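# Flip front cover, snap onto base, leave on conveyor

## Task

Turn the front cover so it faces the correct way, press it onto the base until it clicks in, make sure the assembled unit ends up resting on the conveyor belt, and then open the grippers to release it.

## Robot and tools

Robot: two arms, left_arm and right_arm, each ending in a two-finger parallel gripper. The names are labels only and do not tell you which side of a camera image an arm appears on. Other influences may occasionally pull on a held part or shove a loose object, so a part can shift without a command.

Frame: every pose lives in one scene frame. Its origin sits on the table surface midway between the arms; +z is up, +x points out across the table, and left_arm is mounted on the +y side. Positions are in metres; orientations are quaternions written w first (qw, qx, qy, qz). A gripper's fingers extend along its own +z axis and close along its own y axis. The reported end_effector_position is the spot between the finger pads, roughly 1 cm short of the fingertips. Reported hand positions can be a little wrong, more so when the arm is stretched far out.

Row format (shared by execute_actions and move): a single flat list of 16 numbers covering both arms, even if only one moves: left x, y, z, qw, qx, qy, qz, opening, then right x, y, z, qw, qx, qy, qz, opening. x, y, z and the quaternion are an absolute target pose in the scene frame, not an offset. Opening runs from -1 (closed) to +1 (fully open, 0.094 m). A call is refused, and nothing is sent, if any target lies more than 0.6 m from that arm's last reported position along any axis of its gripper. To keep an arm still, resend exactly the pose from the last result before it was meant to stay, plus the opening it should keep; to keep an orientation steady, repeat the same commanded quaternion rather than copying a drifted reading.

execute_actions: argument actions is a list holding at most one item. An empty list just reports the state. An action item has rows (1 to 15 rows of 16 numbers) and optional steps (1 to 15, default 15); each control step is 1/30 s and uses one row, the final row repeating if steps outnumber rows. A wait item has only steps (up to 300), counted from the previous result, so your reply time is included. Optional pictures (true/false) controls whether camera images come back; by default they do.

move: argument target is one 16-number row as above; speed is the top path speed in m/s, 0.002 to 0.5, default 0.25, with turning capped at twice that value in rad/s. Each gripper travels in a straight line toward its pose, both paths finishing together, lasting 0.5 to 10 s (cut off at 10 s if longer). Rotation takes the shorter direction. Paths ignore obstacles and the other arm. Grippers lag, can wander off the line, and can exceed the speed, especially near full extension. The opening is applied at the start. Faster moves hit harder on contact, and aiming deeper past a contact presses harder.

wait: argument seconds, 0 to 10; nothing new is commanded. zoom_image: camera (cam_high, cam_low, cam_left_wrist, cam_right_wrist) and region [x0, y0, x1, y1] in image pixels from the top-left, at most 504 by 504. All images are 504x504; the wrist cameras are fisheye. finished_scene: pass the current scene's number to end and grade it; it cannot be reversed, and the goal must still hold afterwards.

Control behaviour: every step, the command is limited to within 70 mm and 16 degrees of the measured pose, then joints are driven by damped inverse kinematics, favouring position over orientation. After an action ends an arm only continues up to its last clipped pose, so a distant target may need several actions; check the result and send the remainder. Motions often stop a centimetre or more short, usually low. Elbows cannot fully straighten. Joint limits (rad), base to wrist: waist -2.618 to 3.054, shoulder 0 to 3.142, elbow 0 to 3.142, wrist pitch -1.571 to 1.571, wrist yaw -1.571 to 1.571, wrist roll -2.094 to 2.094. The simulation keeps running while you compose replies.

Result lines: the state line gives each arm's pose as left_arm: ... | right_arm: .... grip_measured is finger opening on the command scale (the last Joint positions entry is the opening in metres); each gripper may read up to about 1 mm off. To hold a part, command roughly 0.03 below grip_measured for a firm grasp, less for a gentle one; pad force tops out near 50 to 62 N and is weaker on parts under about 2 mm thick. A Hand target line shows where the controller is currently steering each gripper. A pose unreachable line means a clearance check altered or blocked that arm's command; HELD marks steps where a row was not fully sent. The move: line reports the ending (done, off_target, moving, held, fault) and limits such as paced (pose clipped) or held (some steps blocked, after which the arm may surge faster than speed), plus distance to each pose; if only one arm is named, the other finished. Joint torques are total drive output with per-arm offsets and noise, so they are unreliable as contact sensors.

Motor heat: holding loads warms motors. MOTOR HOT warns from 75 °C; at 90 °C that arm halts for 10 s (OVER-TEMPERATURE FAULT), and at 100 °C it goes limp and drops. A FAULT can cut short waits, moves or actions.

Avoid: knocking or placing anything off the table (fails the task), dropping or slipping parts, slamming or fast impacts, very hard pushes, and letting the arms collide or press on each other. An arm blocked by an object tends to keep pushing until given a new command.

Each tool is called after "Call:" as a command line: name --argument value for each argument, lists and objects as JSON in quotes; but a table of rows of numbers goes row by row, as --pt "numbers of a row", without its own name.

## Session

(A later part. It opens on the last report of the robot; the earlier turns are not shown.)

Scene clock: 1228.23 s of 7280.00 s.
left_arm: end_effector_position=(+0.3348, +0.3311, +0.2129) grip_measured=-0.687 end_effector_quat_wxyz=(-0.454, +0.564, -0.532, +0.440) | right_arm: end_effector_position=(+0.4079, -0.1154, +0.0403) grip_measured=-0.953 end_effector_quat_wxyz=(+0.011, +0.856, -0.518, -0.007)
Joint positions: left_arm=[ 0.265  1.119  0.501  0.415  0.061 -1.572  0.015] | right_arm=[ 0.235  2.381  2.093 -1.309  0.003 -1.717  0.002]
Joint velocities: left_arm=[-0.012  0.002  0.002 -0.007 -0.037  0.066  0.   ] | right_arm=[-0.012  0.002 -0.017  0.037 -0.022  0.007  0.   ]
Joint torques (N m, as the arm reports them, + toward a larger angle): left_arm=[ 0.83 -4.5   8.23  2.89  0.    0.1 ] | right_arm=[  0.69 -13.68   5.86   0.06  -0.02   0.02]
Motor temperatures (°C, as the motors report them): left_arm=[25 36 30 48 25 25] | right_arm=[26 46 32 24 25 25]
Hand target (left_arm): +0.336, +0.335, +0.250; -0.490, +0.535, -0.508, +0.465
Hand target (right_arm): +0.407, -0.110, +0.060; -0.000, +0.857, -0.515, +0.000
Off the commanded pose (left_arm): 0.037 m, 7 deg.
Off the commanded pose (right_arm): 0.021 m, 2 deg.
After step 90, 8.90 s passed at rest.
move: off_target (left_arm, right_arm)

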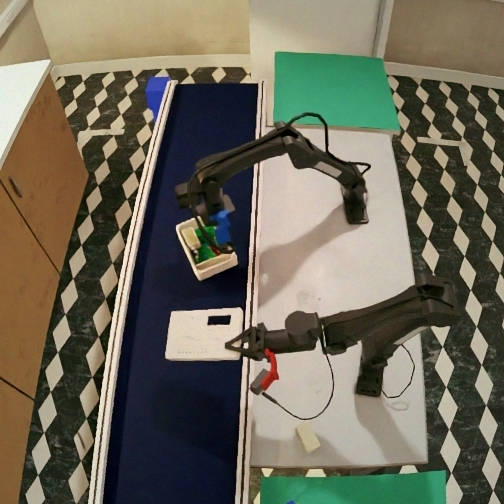

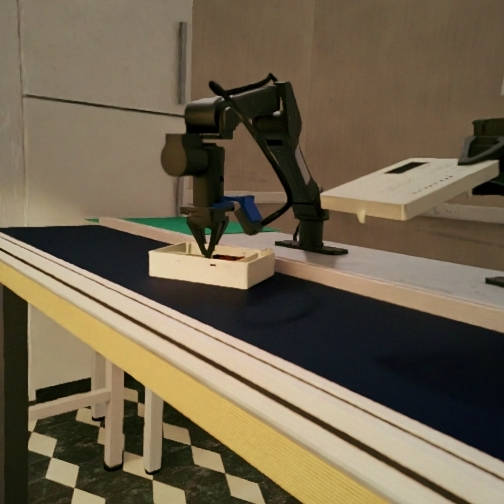

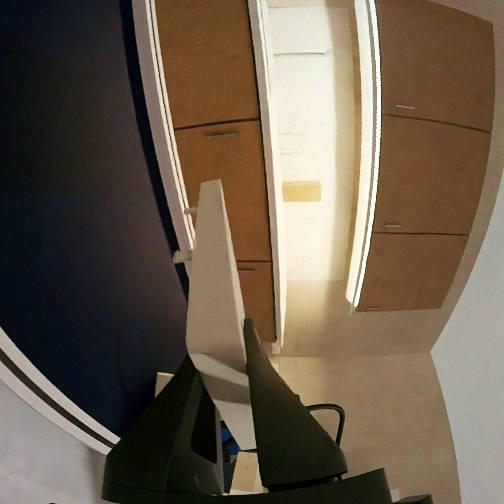

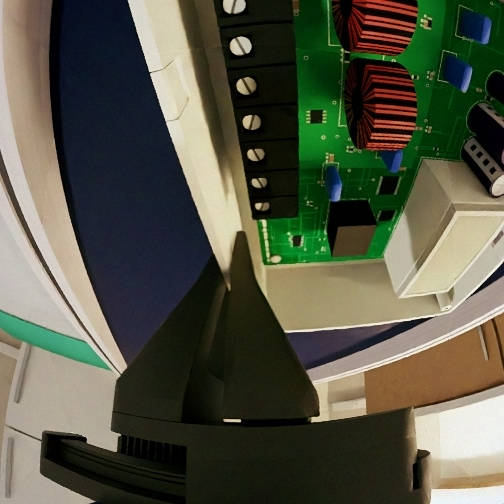

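Call:
move --target '[0.338,0.335,0.25, 0.4901,-0.5348,0.5076,-0.4651, -0.72, 0.406,-0.088,0.057, 0.0,-0.4617,0.8870,0.0, -0.975]' --speed 0.15

Scene clock: 1252.00 s of 7280.00 s.
left_arm: end_effector_position=(+0.3348, +0.3311, +0.2130) grip_measured=-0.687 end_effector_quat_wxyz=(-0.454, +0.564, -0.532, +0.440) | right_arm: end_effector_position=(+0.3996, -0.0926, +0.0458) grip_measured=-0.960 end_effector_quat_wxyz=(-0.016, -0.464, +0.886, +0.008)
Joint positions: left_arm=[ 0.265  1.119  0.501  0.416  0.061 -1.572  0.015] | right_arm=[ 0.282  2.392  2.134 -1.347 -0.012 -0.581  0.002]
Joint velocities: left_arm=[ 0.007 -0.007  0.002  0.007  0.007 -0.007 -0.001] | right_arm=[-0.012 -0.012 -0.012 -0.007 -0.022  0.007  0.   ]
Joint torques (N m, as the arm reports them, + toward a larger angle): left_arm=[ 0.88 -4.48  8.18  2.88  0.    0.1 ] | right_arm=[  0.5  -11.77   7.1    0.26   0.1    0.1 ]
Motor temperatures (°C, as the motors report them): left_arm=[25 36 30 49 25 25] | right_arm=[26 46 32 24 25 25]
Hand target (left_arm): +0.336, +0.335, +0.250; -0.490, +0.535, -0.508, +0.465
Hand target (right_arm): +0.406, -0.088, +0.057; +0.000, -0.462, +0.887, +0.000
Off the commanded pose (left_arm): 0.037 m, 7 deg.
Off the commanded pose (right_arm): 0.014 m, 2 deg.
After step 90, 16.63 s passed at rest.
move: off_target (left_arm, right_arm)

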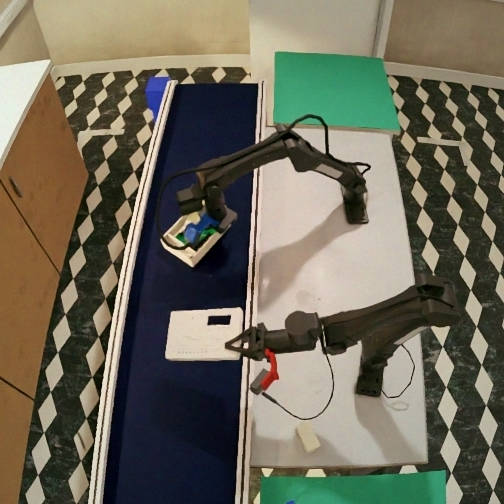

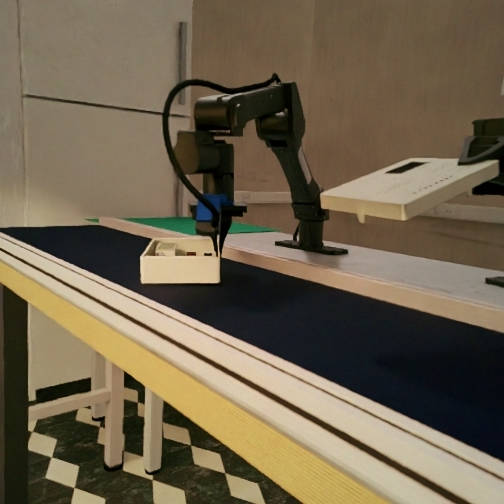

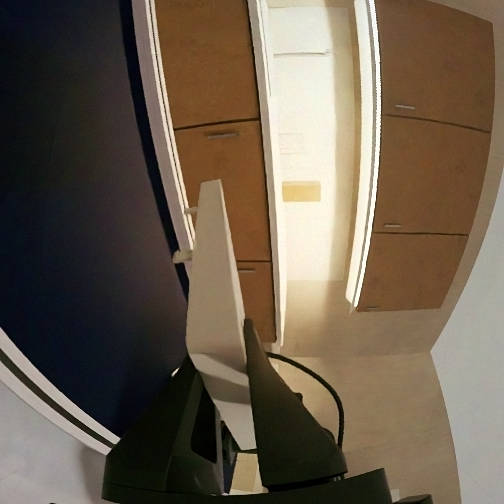

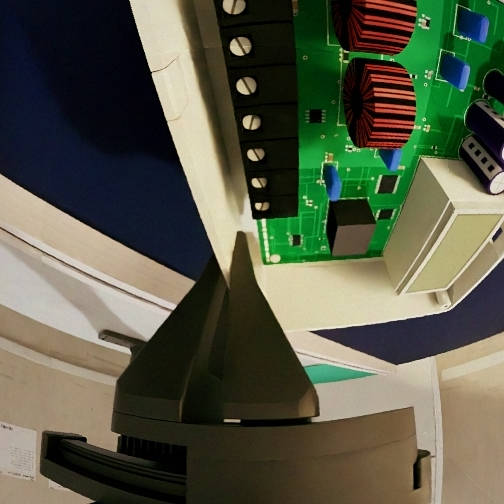

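Call:
move --target '[0.338,0.335,0.25, 0.4901,-0.5348,0.5076,-0.4651, -0.72, 0.412,-0.058,0.053, 0.0,0.061,0.9981,0.0, -0.975]' --speed 0.15

Scene clock: 1260.50 s of 7280.00 s.
left_arm: end_effector_position=(+0.3348, +0.3311, +0.2131) grip_measured=-0.687 end_effector_quat_wxyz=(-0.454, +0.564, -0.531, +0.440) | right_arm: end_effector_position=(+0.4099, -0.0605, +0.0421) grip_measured=-0.960 end_effector_quat_wxyz=(-0.012, +0.059, +0.998, +0.003)
Joint positions: left_arm=[ 0.265  1.119  0.501  0.416  0.061 -1.572  0.015] | right_arm=[ 0.335  2.503  2.321 -1.406 -0.016  0.554  0.002]
Joint velocities: left_arm=[ 0.012 -0.027  0.007 -0.007 -0.007 -0.081 -0.001] | right_arm=[-0.017 -0.017 -0.017 -0.007  0.081  0.007  0.001]
Joint torques (N m, as the arm reports them, + toward a larger angle): left_arm=[ 0.85 -4.5   8.2   2.91  0.    0.1 ] | right_arm=[  0.69 -12.39   6.73   0.13   0.13   0.12]
Motor temperatures (°C, as the motors report them): left_arm=[25 36 30 49 25 25] | right_arm=[26 45 32 24 25 25]
Hand target (left_arm): +0.336, +0.335, +0.250; -0.490, +0.535, -0.508, +0.465
Hand target (right_arm): +0.412, -0.058, +0.053; +0.001, +0.061, +0.998, +0.001
Off the commanded pose (left_arm): 0.037 m, 7 deg.
Off the commanded pose (right_arm): 0.011 m, 1 deg.
After step 90, 1.40 s passed at rest.
move: off_target (left_arm, right_arm)

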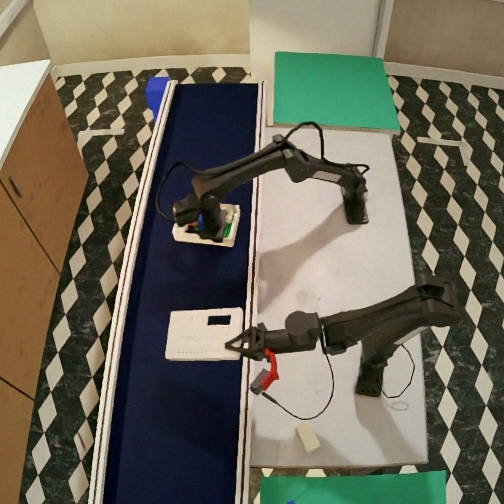

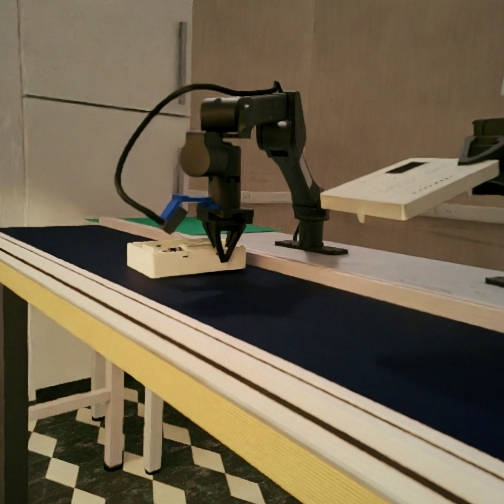

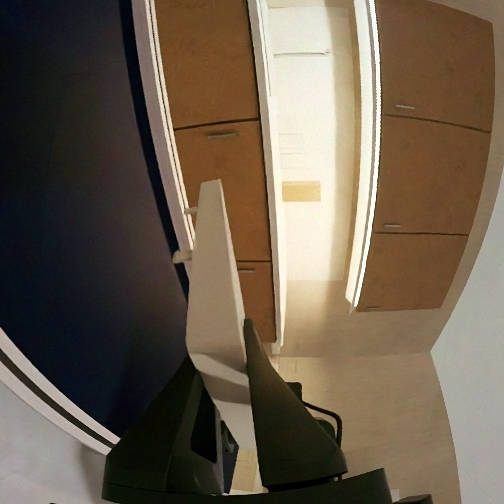

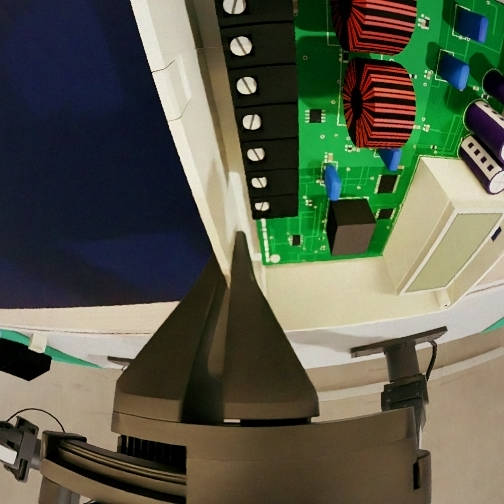

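Call:
move --target '[0.338,0.335,0.25, 0.4901,-0.5348,0.5076,-0.4651, -0.72, 0.390,-0.002,0.053, 0.0,0.061,0.9981,0.0, -0.975]' --speed 0.06

Call:
move --target '[0.338,0.335,0.25, 0.4901,-0.5348,0.5076,-0.4651, -0.72, 0.390,-0.002,0.053, 0.0,0.061,0.9981,0.0, -0.6]' --speed 0.06

Scene clock: 1285.63 s of 7280.00 s.
left_arm: end_effector_position=(+0.3347, +0.3311, +0.2128) grip_measured=-0.687 end_effector_quat_wxyz=(-0.454, +0.564, -0.532, +0.440) | right_arm: end_effector_position=(+0.3884, -0.0034, +0.0416) grip_measured=-0.960 end_effector_quat_wxyz=(-0.011, +0.059, +0.998, +0.001)
Joint positions: left_arm=[ 0.265  1.119  0.501  0.415  0.061 -1.572  0.015] | right_arm=[ 0.46   2.567  2.438 -1.458 -0.014  0.681  0.002]
Joint velocities: left_arm=[-0.007 -0.002  0.017 -0.037 -0.066  0.007 -0.001] | right_arm=[-0.002  0.002  0.012 -0.007  0.037  0.007  0.001]
Joint torques (N m, as the arm reports them, + toward a larger angle): left_arm=[ 0.87 -4.5   8.22  2.92  0.02  0.1 ] | right_arm=[  0.47 -12.74   6.73   0.14   0.08   0.09]
Motor temperatures (°C, as the motors report them): left_arm=[25 36 30 50 25 25] | right_arm=[26 45 33 24 25 25]
Hand target (left_arm): +0.336, +0.335, +0.250; -0.490, +0.535, -0.508, +0.465
Hand target (right_arm): +0.390, -0.002, +0.053; +0.000, +0.061, +0.998, +0.001
Off the commanded pose (left_arm): 0.037 m, 7 deg.
Off the commanded pose (right_arm): 0.012 m, 1 deg.
After step 90, 20.73 s passed at rest.
move: off_target (left_arm, right_arm)

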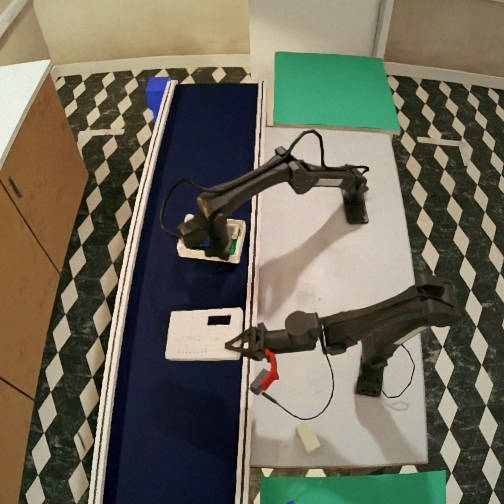

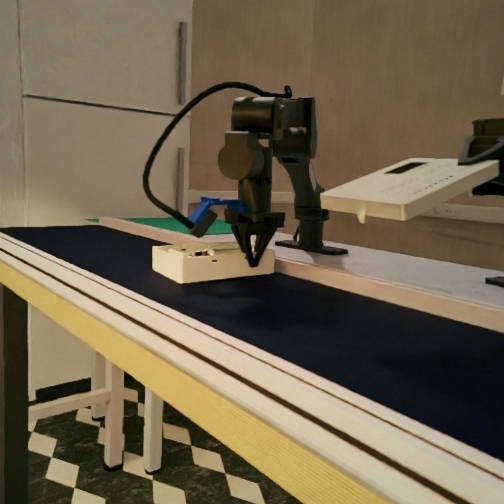

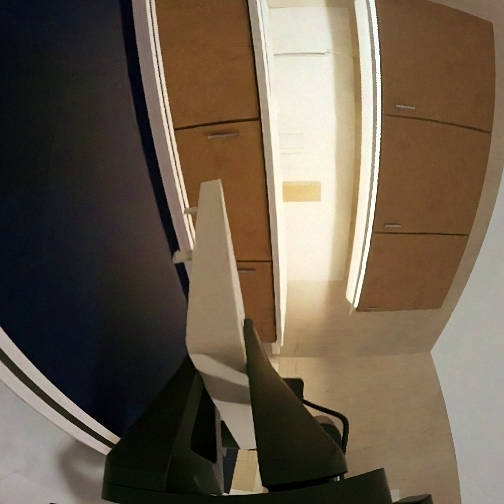

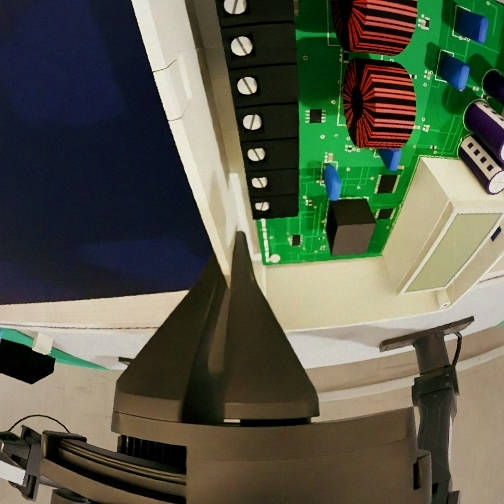

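Scene clock: 1286.87 s of 7280.00 s.
left_arm: end_effector_position=(+0.3347, +0.3311, +0.2127) grip_measured=-0.687 end_effector_quat_wxyz=(-0.453, +0.564, -0.532, +0.440) | right_arm: end_effector_position=(+0.3854, -0.0053, +0.0415) grip_measured=-0.602 end_effector_quat_wxyz=(-0.017, +0.061, +0.998, -0.003)
Joint positions: left_arm=[ 0.265  1.119  0.501  0.414  0.061 -1.572  0.015] | right_arm=[ 0.46   2.568  2.438 -1.472 -0.014  0.683  0.019]
Joint velocities: left_arm=[-0.007  0.002 -0.022  0.051 -0.037 -0.037 -0.   ] | right_arm=[-0.012  0.007 -0.002 -0.007 -0.095  0.022  0.   ]
Joint torques (N m, as the arm reports them, + toward a larger angle): left_arm=[ 0.87 -4.48  8.22  2.88  0.01  0.09] | right_arm=[  0.32 -12.64   6.84   0.18   0.14   0.05]
Motor temperatures (°C, as the motors report them): left_arm=[25 36 30 50 25 25] | right_arm=[26 45 33 24 25 25]
Hand target (left_arm): +0.336, +0.335, +0.250; -0.490, +0.535, -0.508, +0.465
Hand target (right_arm): +0.390, -0.002, +0.053; +0.000, +0.061, +0.998, +0.000
Off the commanded pose (left_arm): 0.038 m, 7 deg.
Off the commanded pose (right_arm): 0.013 m, 2 deg.
move: off_target (left_arm, right_arm)

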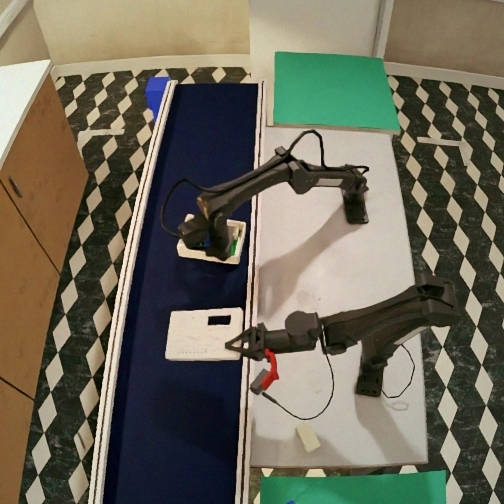

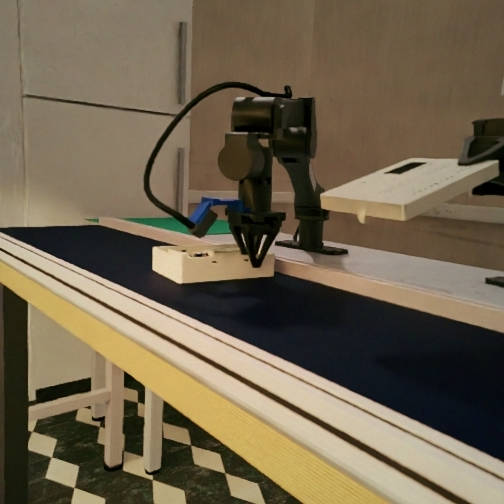

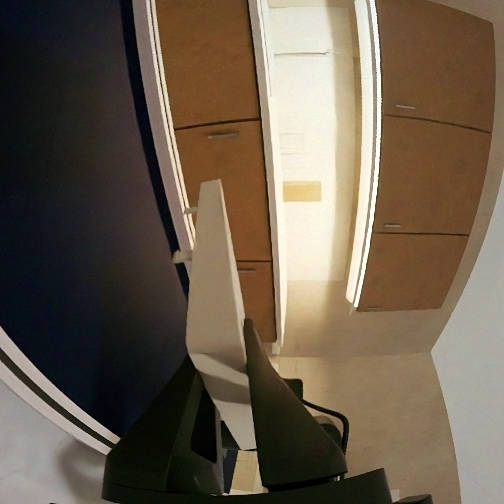

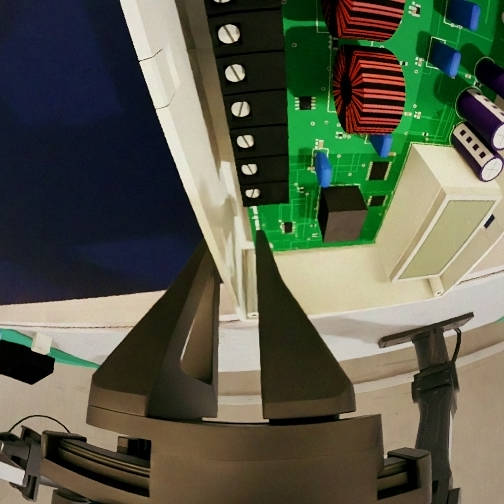

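Call:
move --target '[0.338,0.335,0.25, 0.4901,-0.5348,0.5076,-0.4651, -0.72, 0.388,-0.004,0.12, 0.0,0.061,0.9981,0.0, -0.6]' --speed 0.08

Call:
move --target '[0.338,0.335,0.25, 0.4901,-0.5348,0.5076,-0.4651, -0.72, 0.41,-0.23,0.16, -0.183,0.683,0.683,0.183, -0.6]' --speed 0.25

Scene clock: 1320.60 s of 7280.00 s.
left_arm: end_effector_position=(+0.3347, +0.3311, +0.2128) grip_measured=-0.687 end_effector_quat_wxyz=(-0.454, +0.564, -0.532, +0.440) | right_arm: end_effector_position=(+0.3858, -0.0050, +0.1006) grip_measured=-0.602 end_effector_quat_wxyz=(+0.018, +0.061, +0.998, +0.022)
Joint positions: left_arm=[ 0.265  1.119  0.501  0.415  0.061 -1.572  0.015] | right_arm=[ 0.46   2.482  2.516 -1.55  -0.014  0.684  0.019]
Joint velocities: left_arm=[ 0.002 -0.007 -0.007 -0.022 -0.007 -0.022  0.   ] | right_arm=[ 0.012 -0.007  0.002 -0.081  0.037  0.051  0.001]
Joint torques (N m, as the arm reports them, + toward a larger angle): left_arm=[ 0.82 -4.43  8.21  2.86  0.01  0.1 ] | right_arm=[  0.21 -13.9    6.03   0.4    0.12   0.01]
Motor temperatures (°C, as the motors report them): left_arm=[25 35 30 51 25 25] | right_arm=[26 46 33 24 25 25]
Hand target (left_arm): +0.336, +0.335, +0.250; -0.490, +0.535, -0.508, +0.465
Hand target (right_arm): +0.388, -0.004, +0.120; +0.040, +0.061, +0.997, +0.029
Off the commanded pose (left_arm): 0.037 m, 7 deg.
Off the commanded pose (right_arm): 0.020 m, 3 deg.
joint sent to its limit (right arm) — the command would take joint 4 (wrist pitch) past its lower limit, so that joint was sent only as far as its limit.
After step 90, 29.40 s passed at rest.
move: off_target (left_arm, right_arm)

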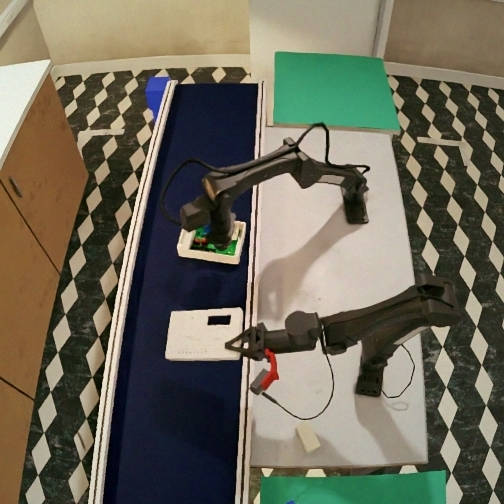

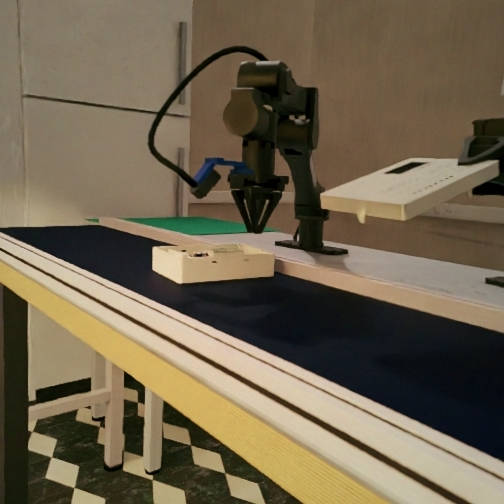

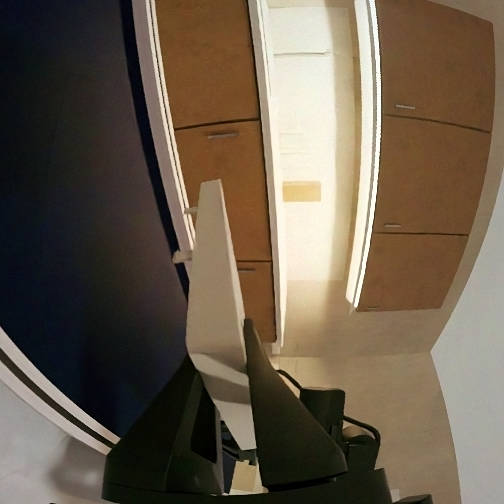

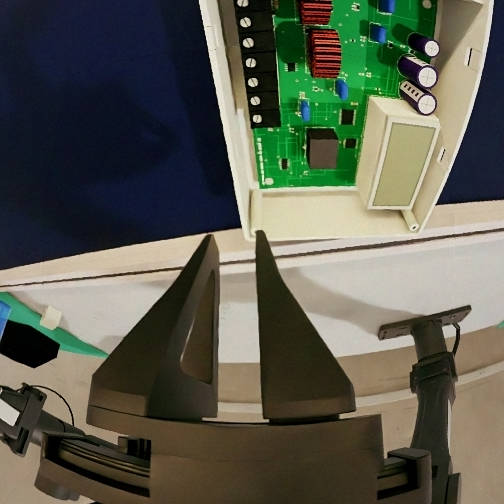

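Scene clock: 1324.17 s of 7280.00 s.
left_arm: end_effector_position=(+0.3348, +0.3311, +0.2131) grip_measured=-0.687 end_effector_quat_wxyz=(-0.454, +0.564, -0.531, +0.440) | right_arm: end_effector_position=(+0.4142, -0.2310, +0.1460) grip_measured=-0.602 end_effector_quat_wxyz=(-0.165, +0.686, +0.682, +0.192)
Joint positions: left_arm=[ 0.265  1.119  0.501  0.416  0.061 -1.572  0.015] | right_arm=[-0.224  2.259  2.215 -1.55  -0.512  1.449  0.019]
Joint velocities: left_arm=[ 0.012  0.002  0.007 -0.022 -0.051  0.022 -0.001] | right_arm=[-0.007 -0.012  0.002  0.007 -0.037  0.022  0.002]
Joint torques (N m, as the arm reports them, + toward a larger angle): left_arm=[ 0.84 -4.47  8.16  2.89 -0.01  0.08] | right_arm=[ -0.44 -13.01   3.61   0.27  -0.37   0.09]
Motor temperatures (°C, as the motors report them): left_arm=[25 35 30 51 25 25] | right_arm=[26 46 33 24 25 25]
Hand target (left_arm): +0.336, +0.335, +0.250; -0.490, +0.535, -0.508, +0.465
Hand target (right_arm): +0.410, -0.230, +0.159; -0.161, +0.688, +0.678, +0.202
Off the commanded pose (left_arm): 0.037 m, 7 deg.
Off the commanded pose (right_arm): 0.015 m, 2 deg.
joint sent to its limit (right arm) — the command would take joint 4 (wrist pitch) past its lower limit, so that joint was sent only as far as its limit.
move: off_target (left_arm, right_arm)

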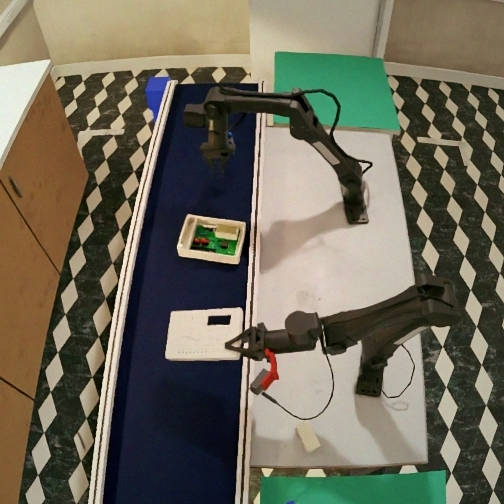

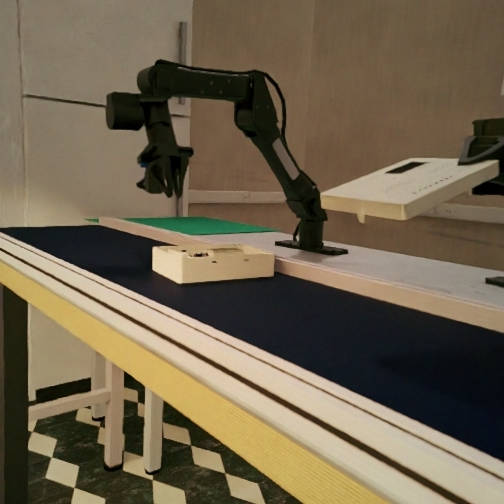

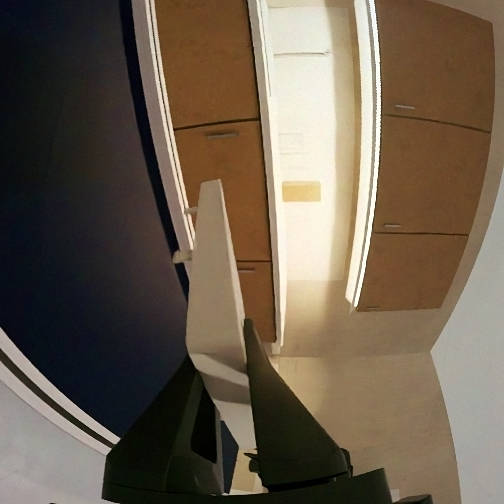

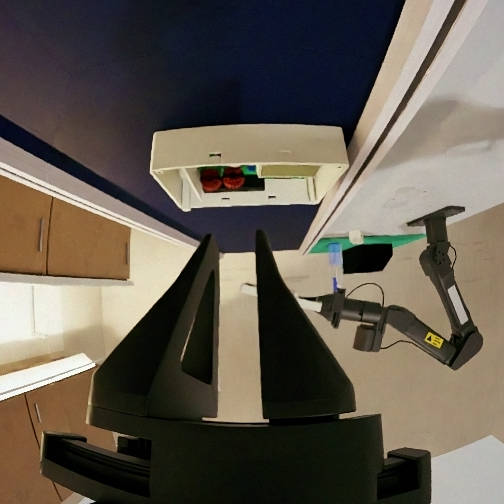

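Call:
move --target '[0.374,-0.045,0.165, 0.4731,-0.4731,0.5255,-0.5255, -0.72, 0.41,-0.23,0.16, -0.183,0.683,0.683,0.183, -0.6]' --speed 0.12

Scene clock: 1357.13 s of 7280.00 s.
left_arm: end_effector_position=(+0.3654, -0.0404, +0.1444) grip_measured=-0.687 end_effector_quat_wxyz=(+0.465, -0.474, +0.553, -0.504) | right_arm: end_effector_position=(+0.4143, -0.2307, +0.1462) grip_measured=-0.602 end_effector_quat_wxyz=(-0.166, +0.687, +0.680, +0.193)
Joint positions: left_arm=[-0.781  2.106  1.046  0.972 -0.82  -1.6    0.015] | right_arm=[-0.224  2.259  2.215 -1.55  -0.514  1.453  0.019]
Joint velocities: left_arm=[ 0.002  0.002  0.007  0.051 -0.081  0.051 -0.   ] | right_arm=[ 0.002 -0.017  0.002 -0.066  0.066 -0.081  0.001]
Joint torques (N m, as the arm reports them, + toward a larger angle): left_arm=[-0.2  -9.39  7.38  2.38 -0.15  0.28] | right_arm=[ -0.19 -13.07   3.53   0.25  -0.38   0.07]
Motor temperatures (°C, as the motors report them): left_arm=[25 35 30 52 25 25] | right_arm=[26 47 31 24 25 25]
Hand target (left_arm): +0.369, -0.044, +0.166; +0.471, -0.474, +0.526, -0.525
Hand target (right_arm): +0.410, -0.230, +0.159; -0.162, +0.688, +0.678, +0.202
Off the commanded pose (left_arm): 0.023 m, 4 deg.
Off the commanded pose (right_arm): 0.014 m, 2 deg.
joint sent to its limit (right arm) — the command would take joint 4 (wrist pitch) past its lower limit, so that joint was sent only as far as its limit.
After step 90, 26.47 s passed at rest.
move: off_target (left_arm, right_arm)

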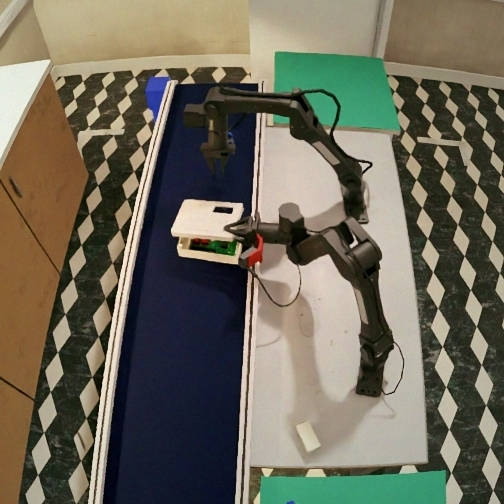

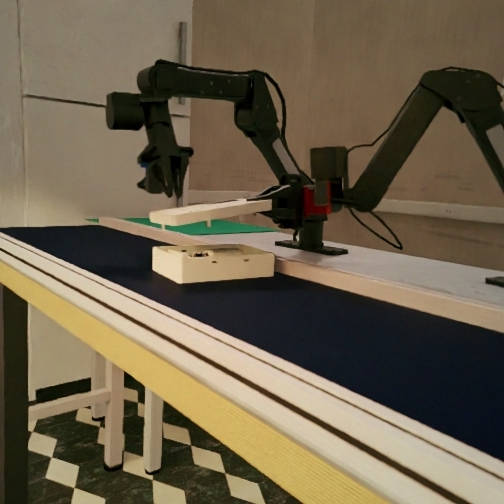

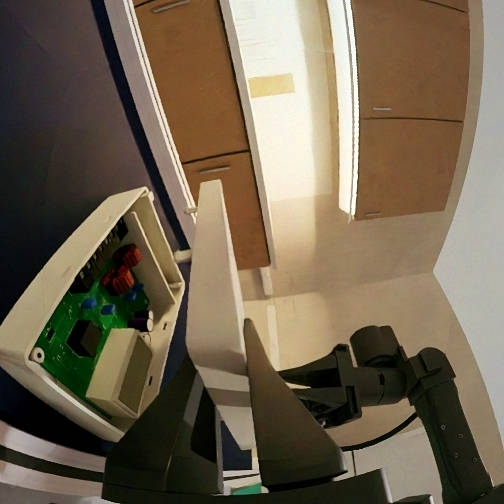

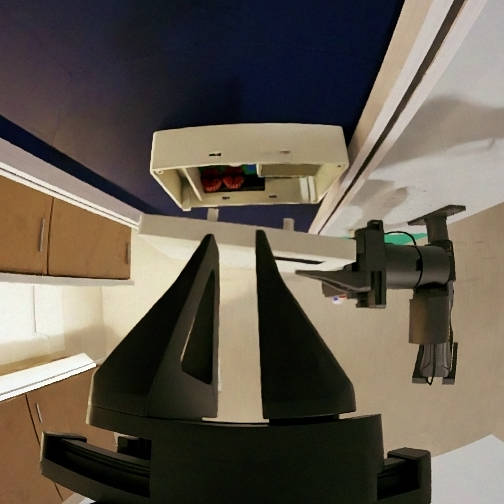

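Call:
zoom_image --camera "cam_low" --region '[130, 170, 350, 300]'

Call:
zoom_image --camera "cam_right_wrist" --region '[120, 110, 420, 320]'

Call:
zoom_image --camera "cam_high" --region '[150, 180, 290, 280]'

Region (130, 170, 350, 300) of cam_low's 504x504 image, scaled by 2.291, with more detail than that image has; it fills the top 298 rows of this view, and the rest is white.

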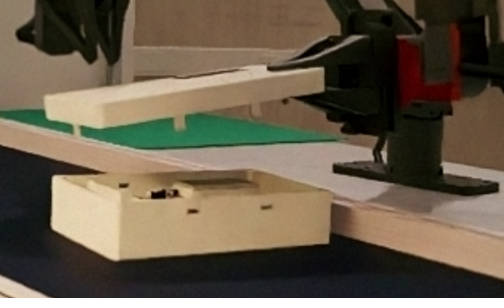

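Region (120, 110, 420, 320) of cam_right_wrist's 504x504 image, scaled by 1.680, with more detail than that image has; it fills the top 353 rows of this view, and the rest is white.

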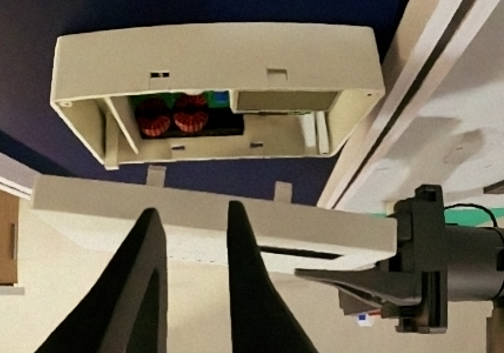

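Region (150, 180, 290, 280) of cam_high's 504x504 image, scaled by 3.600, with more detail than that image has; it fills the top 360 rows of this view, and the rest is white.

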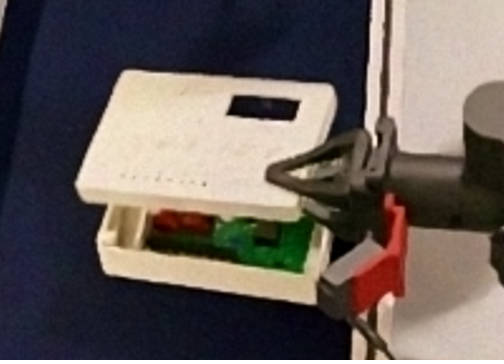

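Call:
move --target '[0.366,-0.047,0.135, 0.5035,-0.4865,0.4780,-0.5306, -0.72, 0.41,-0.23,0.16, -0.183,0.683,0.683,0.183, -0.6]' --speed 0.04

Scene clock: 1394.17 s of 7280.00 s.
left_arm: end_effector_position=(+0.3654, -0.0405, +0.1171) grip_measured=-0.687 end_effector_quat_wxyz=(+0.502, -0.488, +0.501, -0.510) | right_arm: end_effector_position=(+0.4143, -0.2307, +0.1462) grip_measured=-0.602 end_effector_quat_wxyz=(-0.166, +0.687, +0.680, +0.193)
Joint positions: left_arm=[-0.809  2.294  1.095  1.239 -0.946 -1.532  0.015] | right_arm=[-0.224  2.259  2.215 -1.55  -0.514  1.453  0.019]
Joint velocities: left_arm=[-0.002 -0.007  0.002 -0.022 -0.081  0.007  0.   ] | right_arm=[ 0.007  0.002 -0.027 -0.037 -0.007 -0.022  0.001]
Joint torques (N m, as the arm reports them, + toward a larger angle): left_arm=[-0.75 -9.82  6.61  2.27 -0.03  0.33] | right_arm=[ -0.15 -12.96   3.62   0.25  -0.37   0.07]
Motor temperatures (°C, as the motors report them): left_arm=[25 37 30 50 25 25] | right_arm=[26 47 31 24 25 25]
Hand target (left_arm): +0.366, -0.047, +0.135; +0.503, -0.487, +0.478, -0.530
Hand target (right_arm): +0.410, -0.230, +0.159; -0.162, +0.688, +0.678, +0.202
Off the commanded pose (left_arm): 0.019 m, 4 deg.
Off the commanded pose (right_arm): 0.014 m, 2 deg.
joint sent to its limit (right arm) — the command would take joint 4 (wrist pitch) past its lower limit, so that joint was sent only as far as its limit.
After step 90, 31.60 s passed at rest.
move: off_target (left_arm, right_arm)

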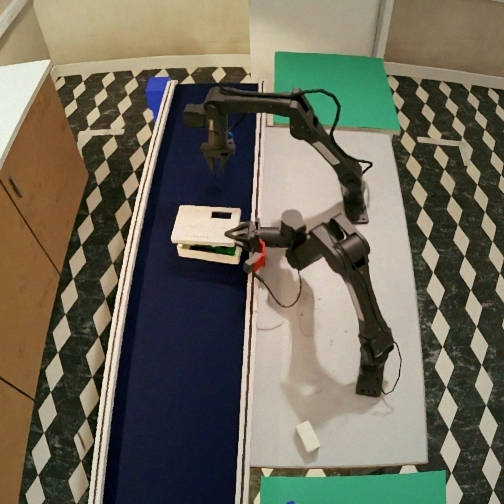

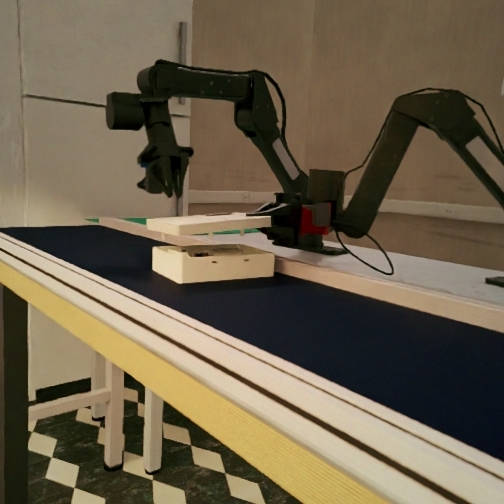

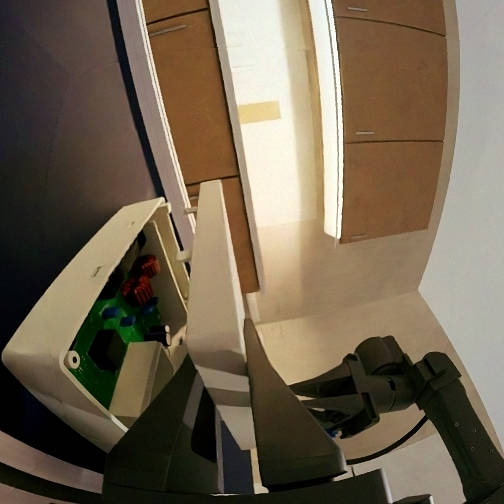

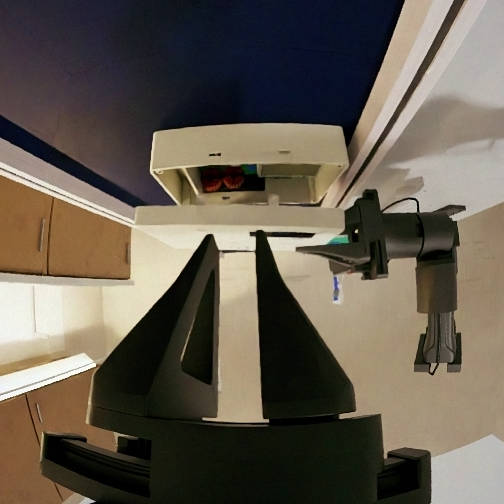

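Call:
zoom_image --camera "cam_low" --region '[130, 180, 350, 300]'

Call:
zoom_image --camera "cam_right_wrist" --region '[120, 110, 420, 300]'

Call:
zoom_image --camera "cam_high" --region '[150, 180, 290, 280]'

Region (130, 180, 350, 300) of cam_low's 504x504 image, scaled by 2.291, with more detail than that image has; it fills the top 275 rows of this view, and the rest is white.

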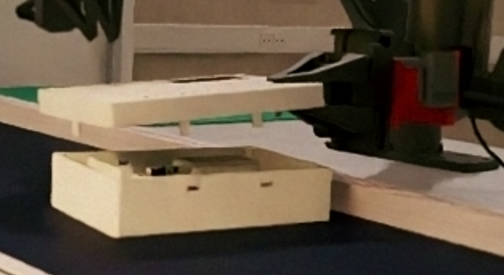

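Region (120, 110, 420, 300) of cam_right_wrist's 504x504 image, scaled by 1.680, with more detail than that image has; it fills the top 319 rows of this view, and the rest is white.

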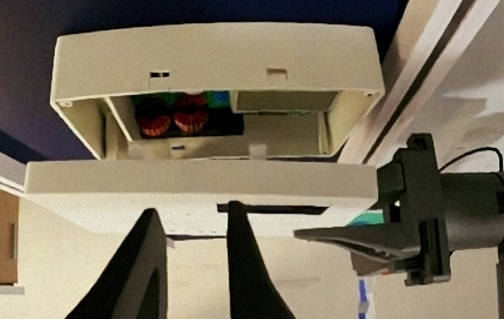

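Region (150, 180, 290, 280) of cam_high's 504x504 image, scaled by 3.600, with more detail than that image has; it fills the top 360 rows of this view, and the rest is white.

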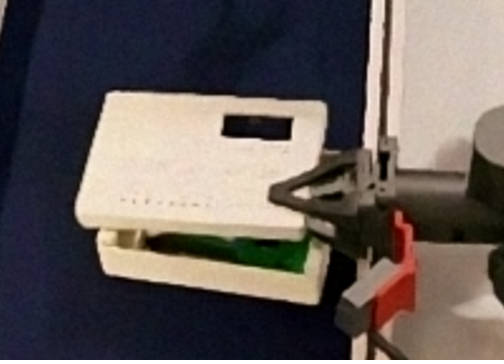

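Call:
move --target '[0.357,-0.044,0.114, 0.4799,-0.4906,0.4738,-0.5520, -0.72, 0.41,-0.23,0.16, -0.183,0.683,0.683,0.183, -0.6]' --speed 0.03

Call:
zoom_image --camera "cam_low" --region '[130, 180, 350, 300]'

Call:
zoom_image --camera "cam_right_wrist" --region '[120, 110, 420, 300]'

Call:
zoom_image --camera "cam_high" --region '[150, 180, 290, 280]'

Scene clock: 1447.23 s of 7280.00 s.
left_arm: end_effector_position=(+0.3606, -0.0408, +0.1078) grip_measured=-0.687 end_effector_quat_wxyz=(+0.487, -0.493, +0.485, -0.534) | right_arm: end_effector_position=(+0.4143, -0.2307, +0.1462) grip_measured=-0.602 end_effector_quat_wxyz=(-0.166, +0.687, +0.680, +0.193)
Joint positions: left_arm=[-0.814  2.334  1.076  1.332 -0.933 -1.567  0.015] | right_arm=[-0.224  2.259  2.215 -1.55  -0.514  1.453  0.019]
Joint velocities: left_arm=[ 0.007 -0.012 -0.012 -0.037 -0.007  0.007 -0.001] | right_arm=[-0.012 -0.002  0.002  0.051  0.022 -0.051  0.   ]
Joint torques (N m, as the arm reports them, + toward a larger angle): left_arm=[-0.63 -9.85  3.61  2.33  0.06 -0.03] | right_arm=[ -0.06 -12.92   3.45   0.24  -0.41   0.06]
Motor temperatures (°C, as the motors report them): left_arm=[25 38 29 49 25 26] | right_arm=[26 48 31 24 25 25]
Hand target (left_arm): +0.357, -0.044, +0.114; +0.479, -0.491, +0.474, -0.552
Hand target (right_arm): +0.410, -0.230, +0.159; -0.162, +0.688, +0.678, +0.202
Off the commanded pose (left_arm): 0.008 m, 3 deg.
Off the commanded pose (right_arm): 0.014 m, 2 deg.
joint sent to its limit (right arm) — the command would take joint 4 (wrist pitch) past its lower limit, so that joint was sent only as far as its limit.
After step 90, 48.07 s passed at rest.
move: off_target (left_arm, right_arm)

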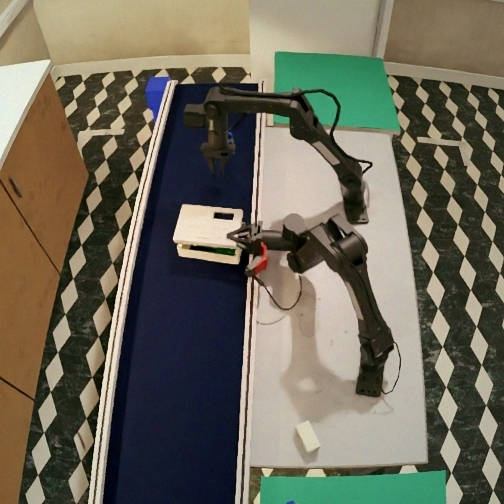

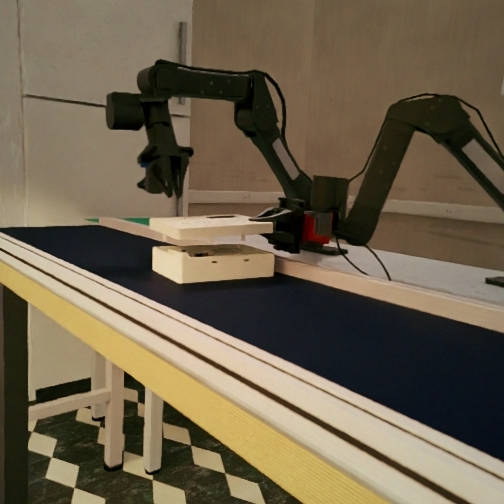

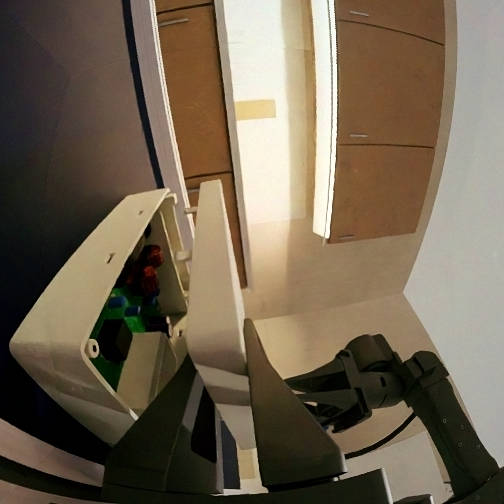

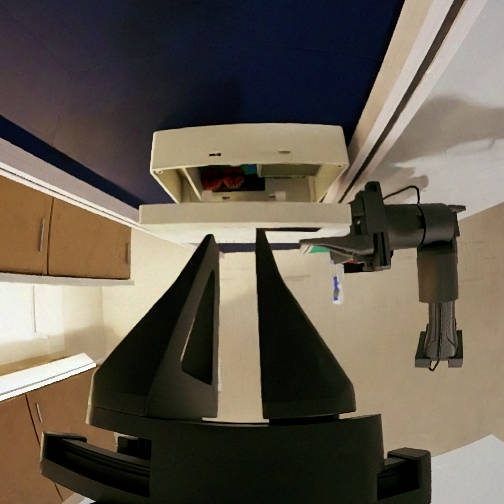

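Region (130, 180, 350, 300) of cam_low's 504x504 image, scaled by 2.291, with more detail than that image has; it fills the top 275 rows of this view, and the rest is white.

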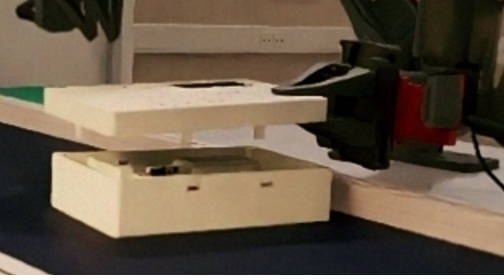

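Region (120, 110, 420, 300) of cam_right_wrist's 504x504 image, scaled by 1.680, with more detail than that image has; it fills the top 319 rows of this view, and the rest is white.

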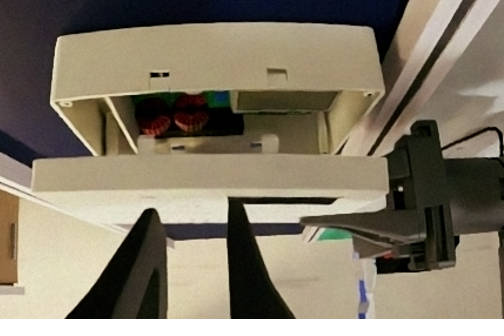

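Region (150, 180, 290, 280) of cam_high's 504x504 image, scaled by 3.600, with more detail than that image has; it fills the top 360 rows of this view, and the rest is white.

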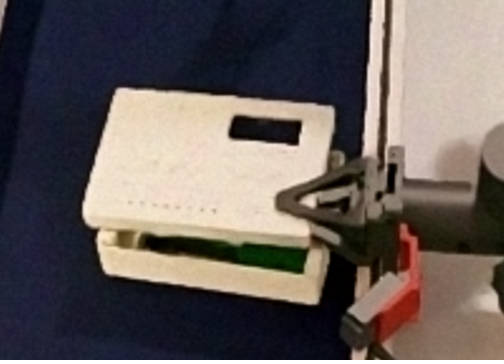

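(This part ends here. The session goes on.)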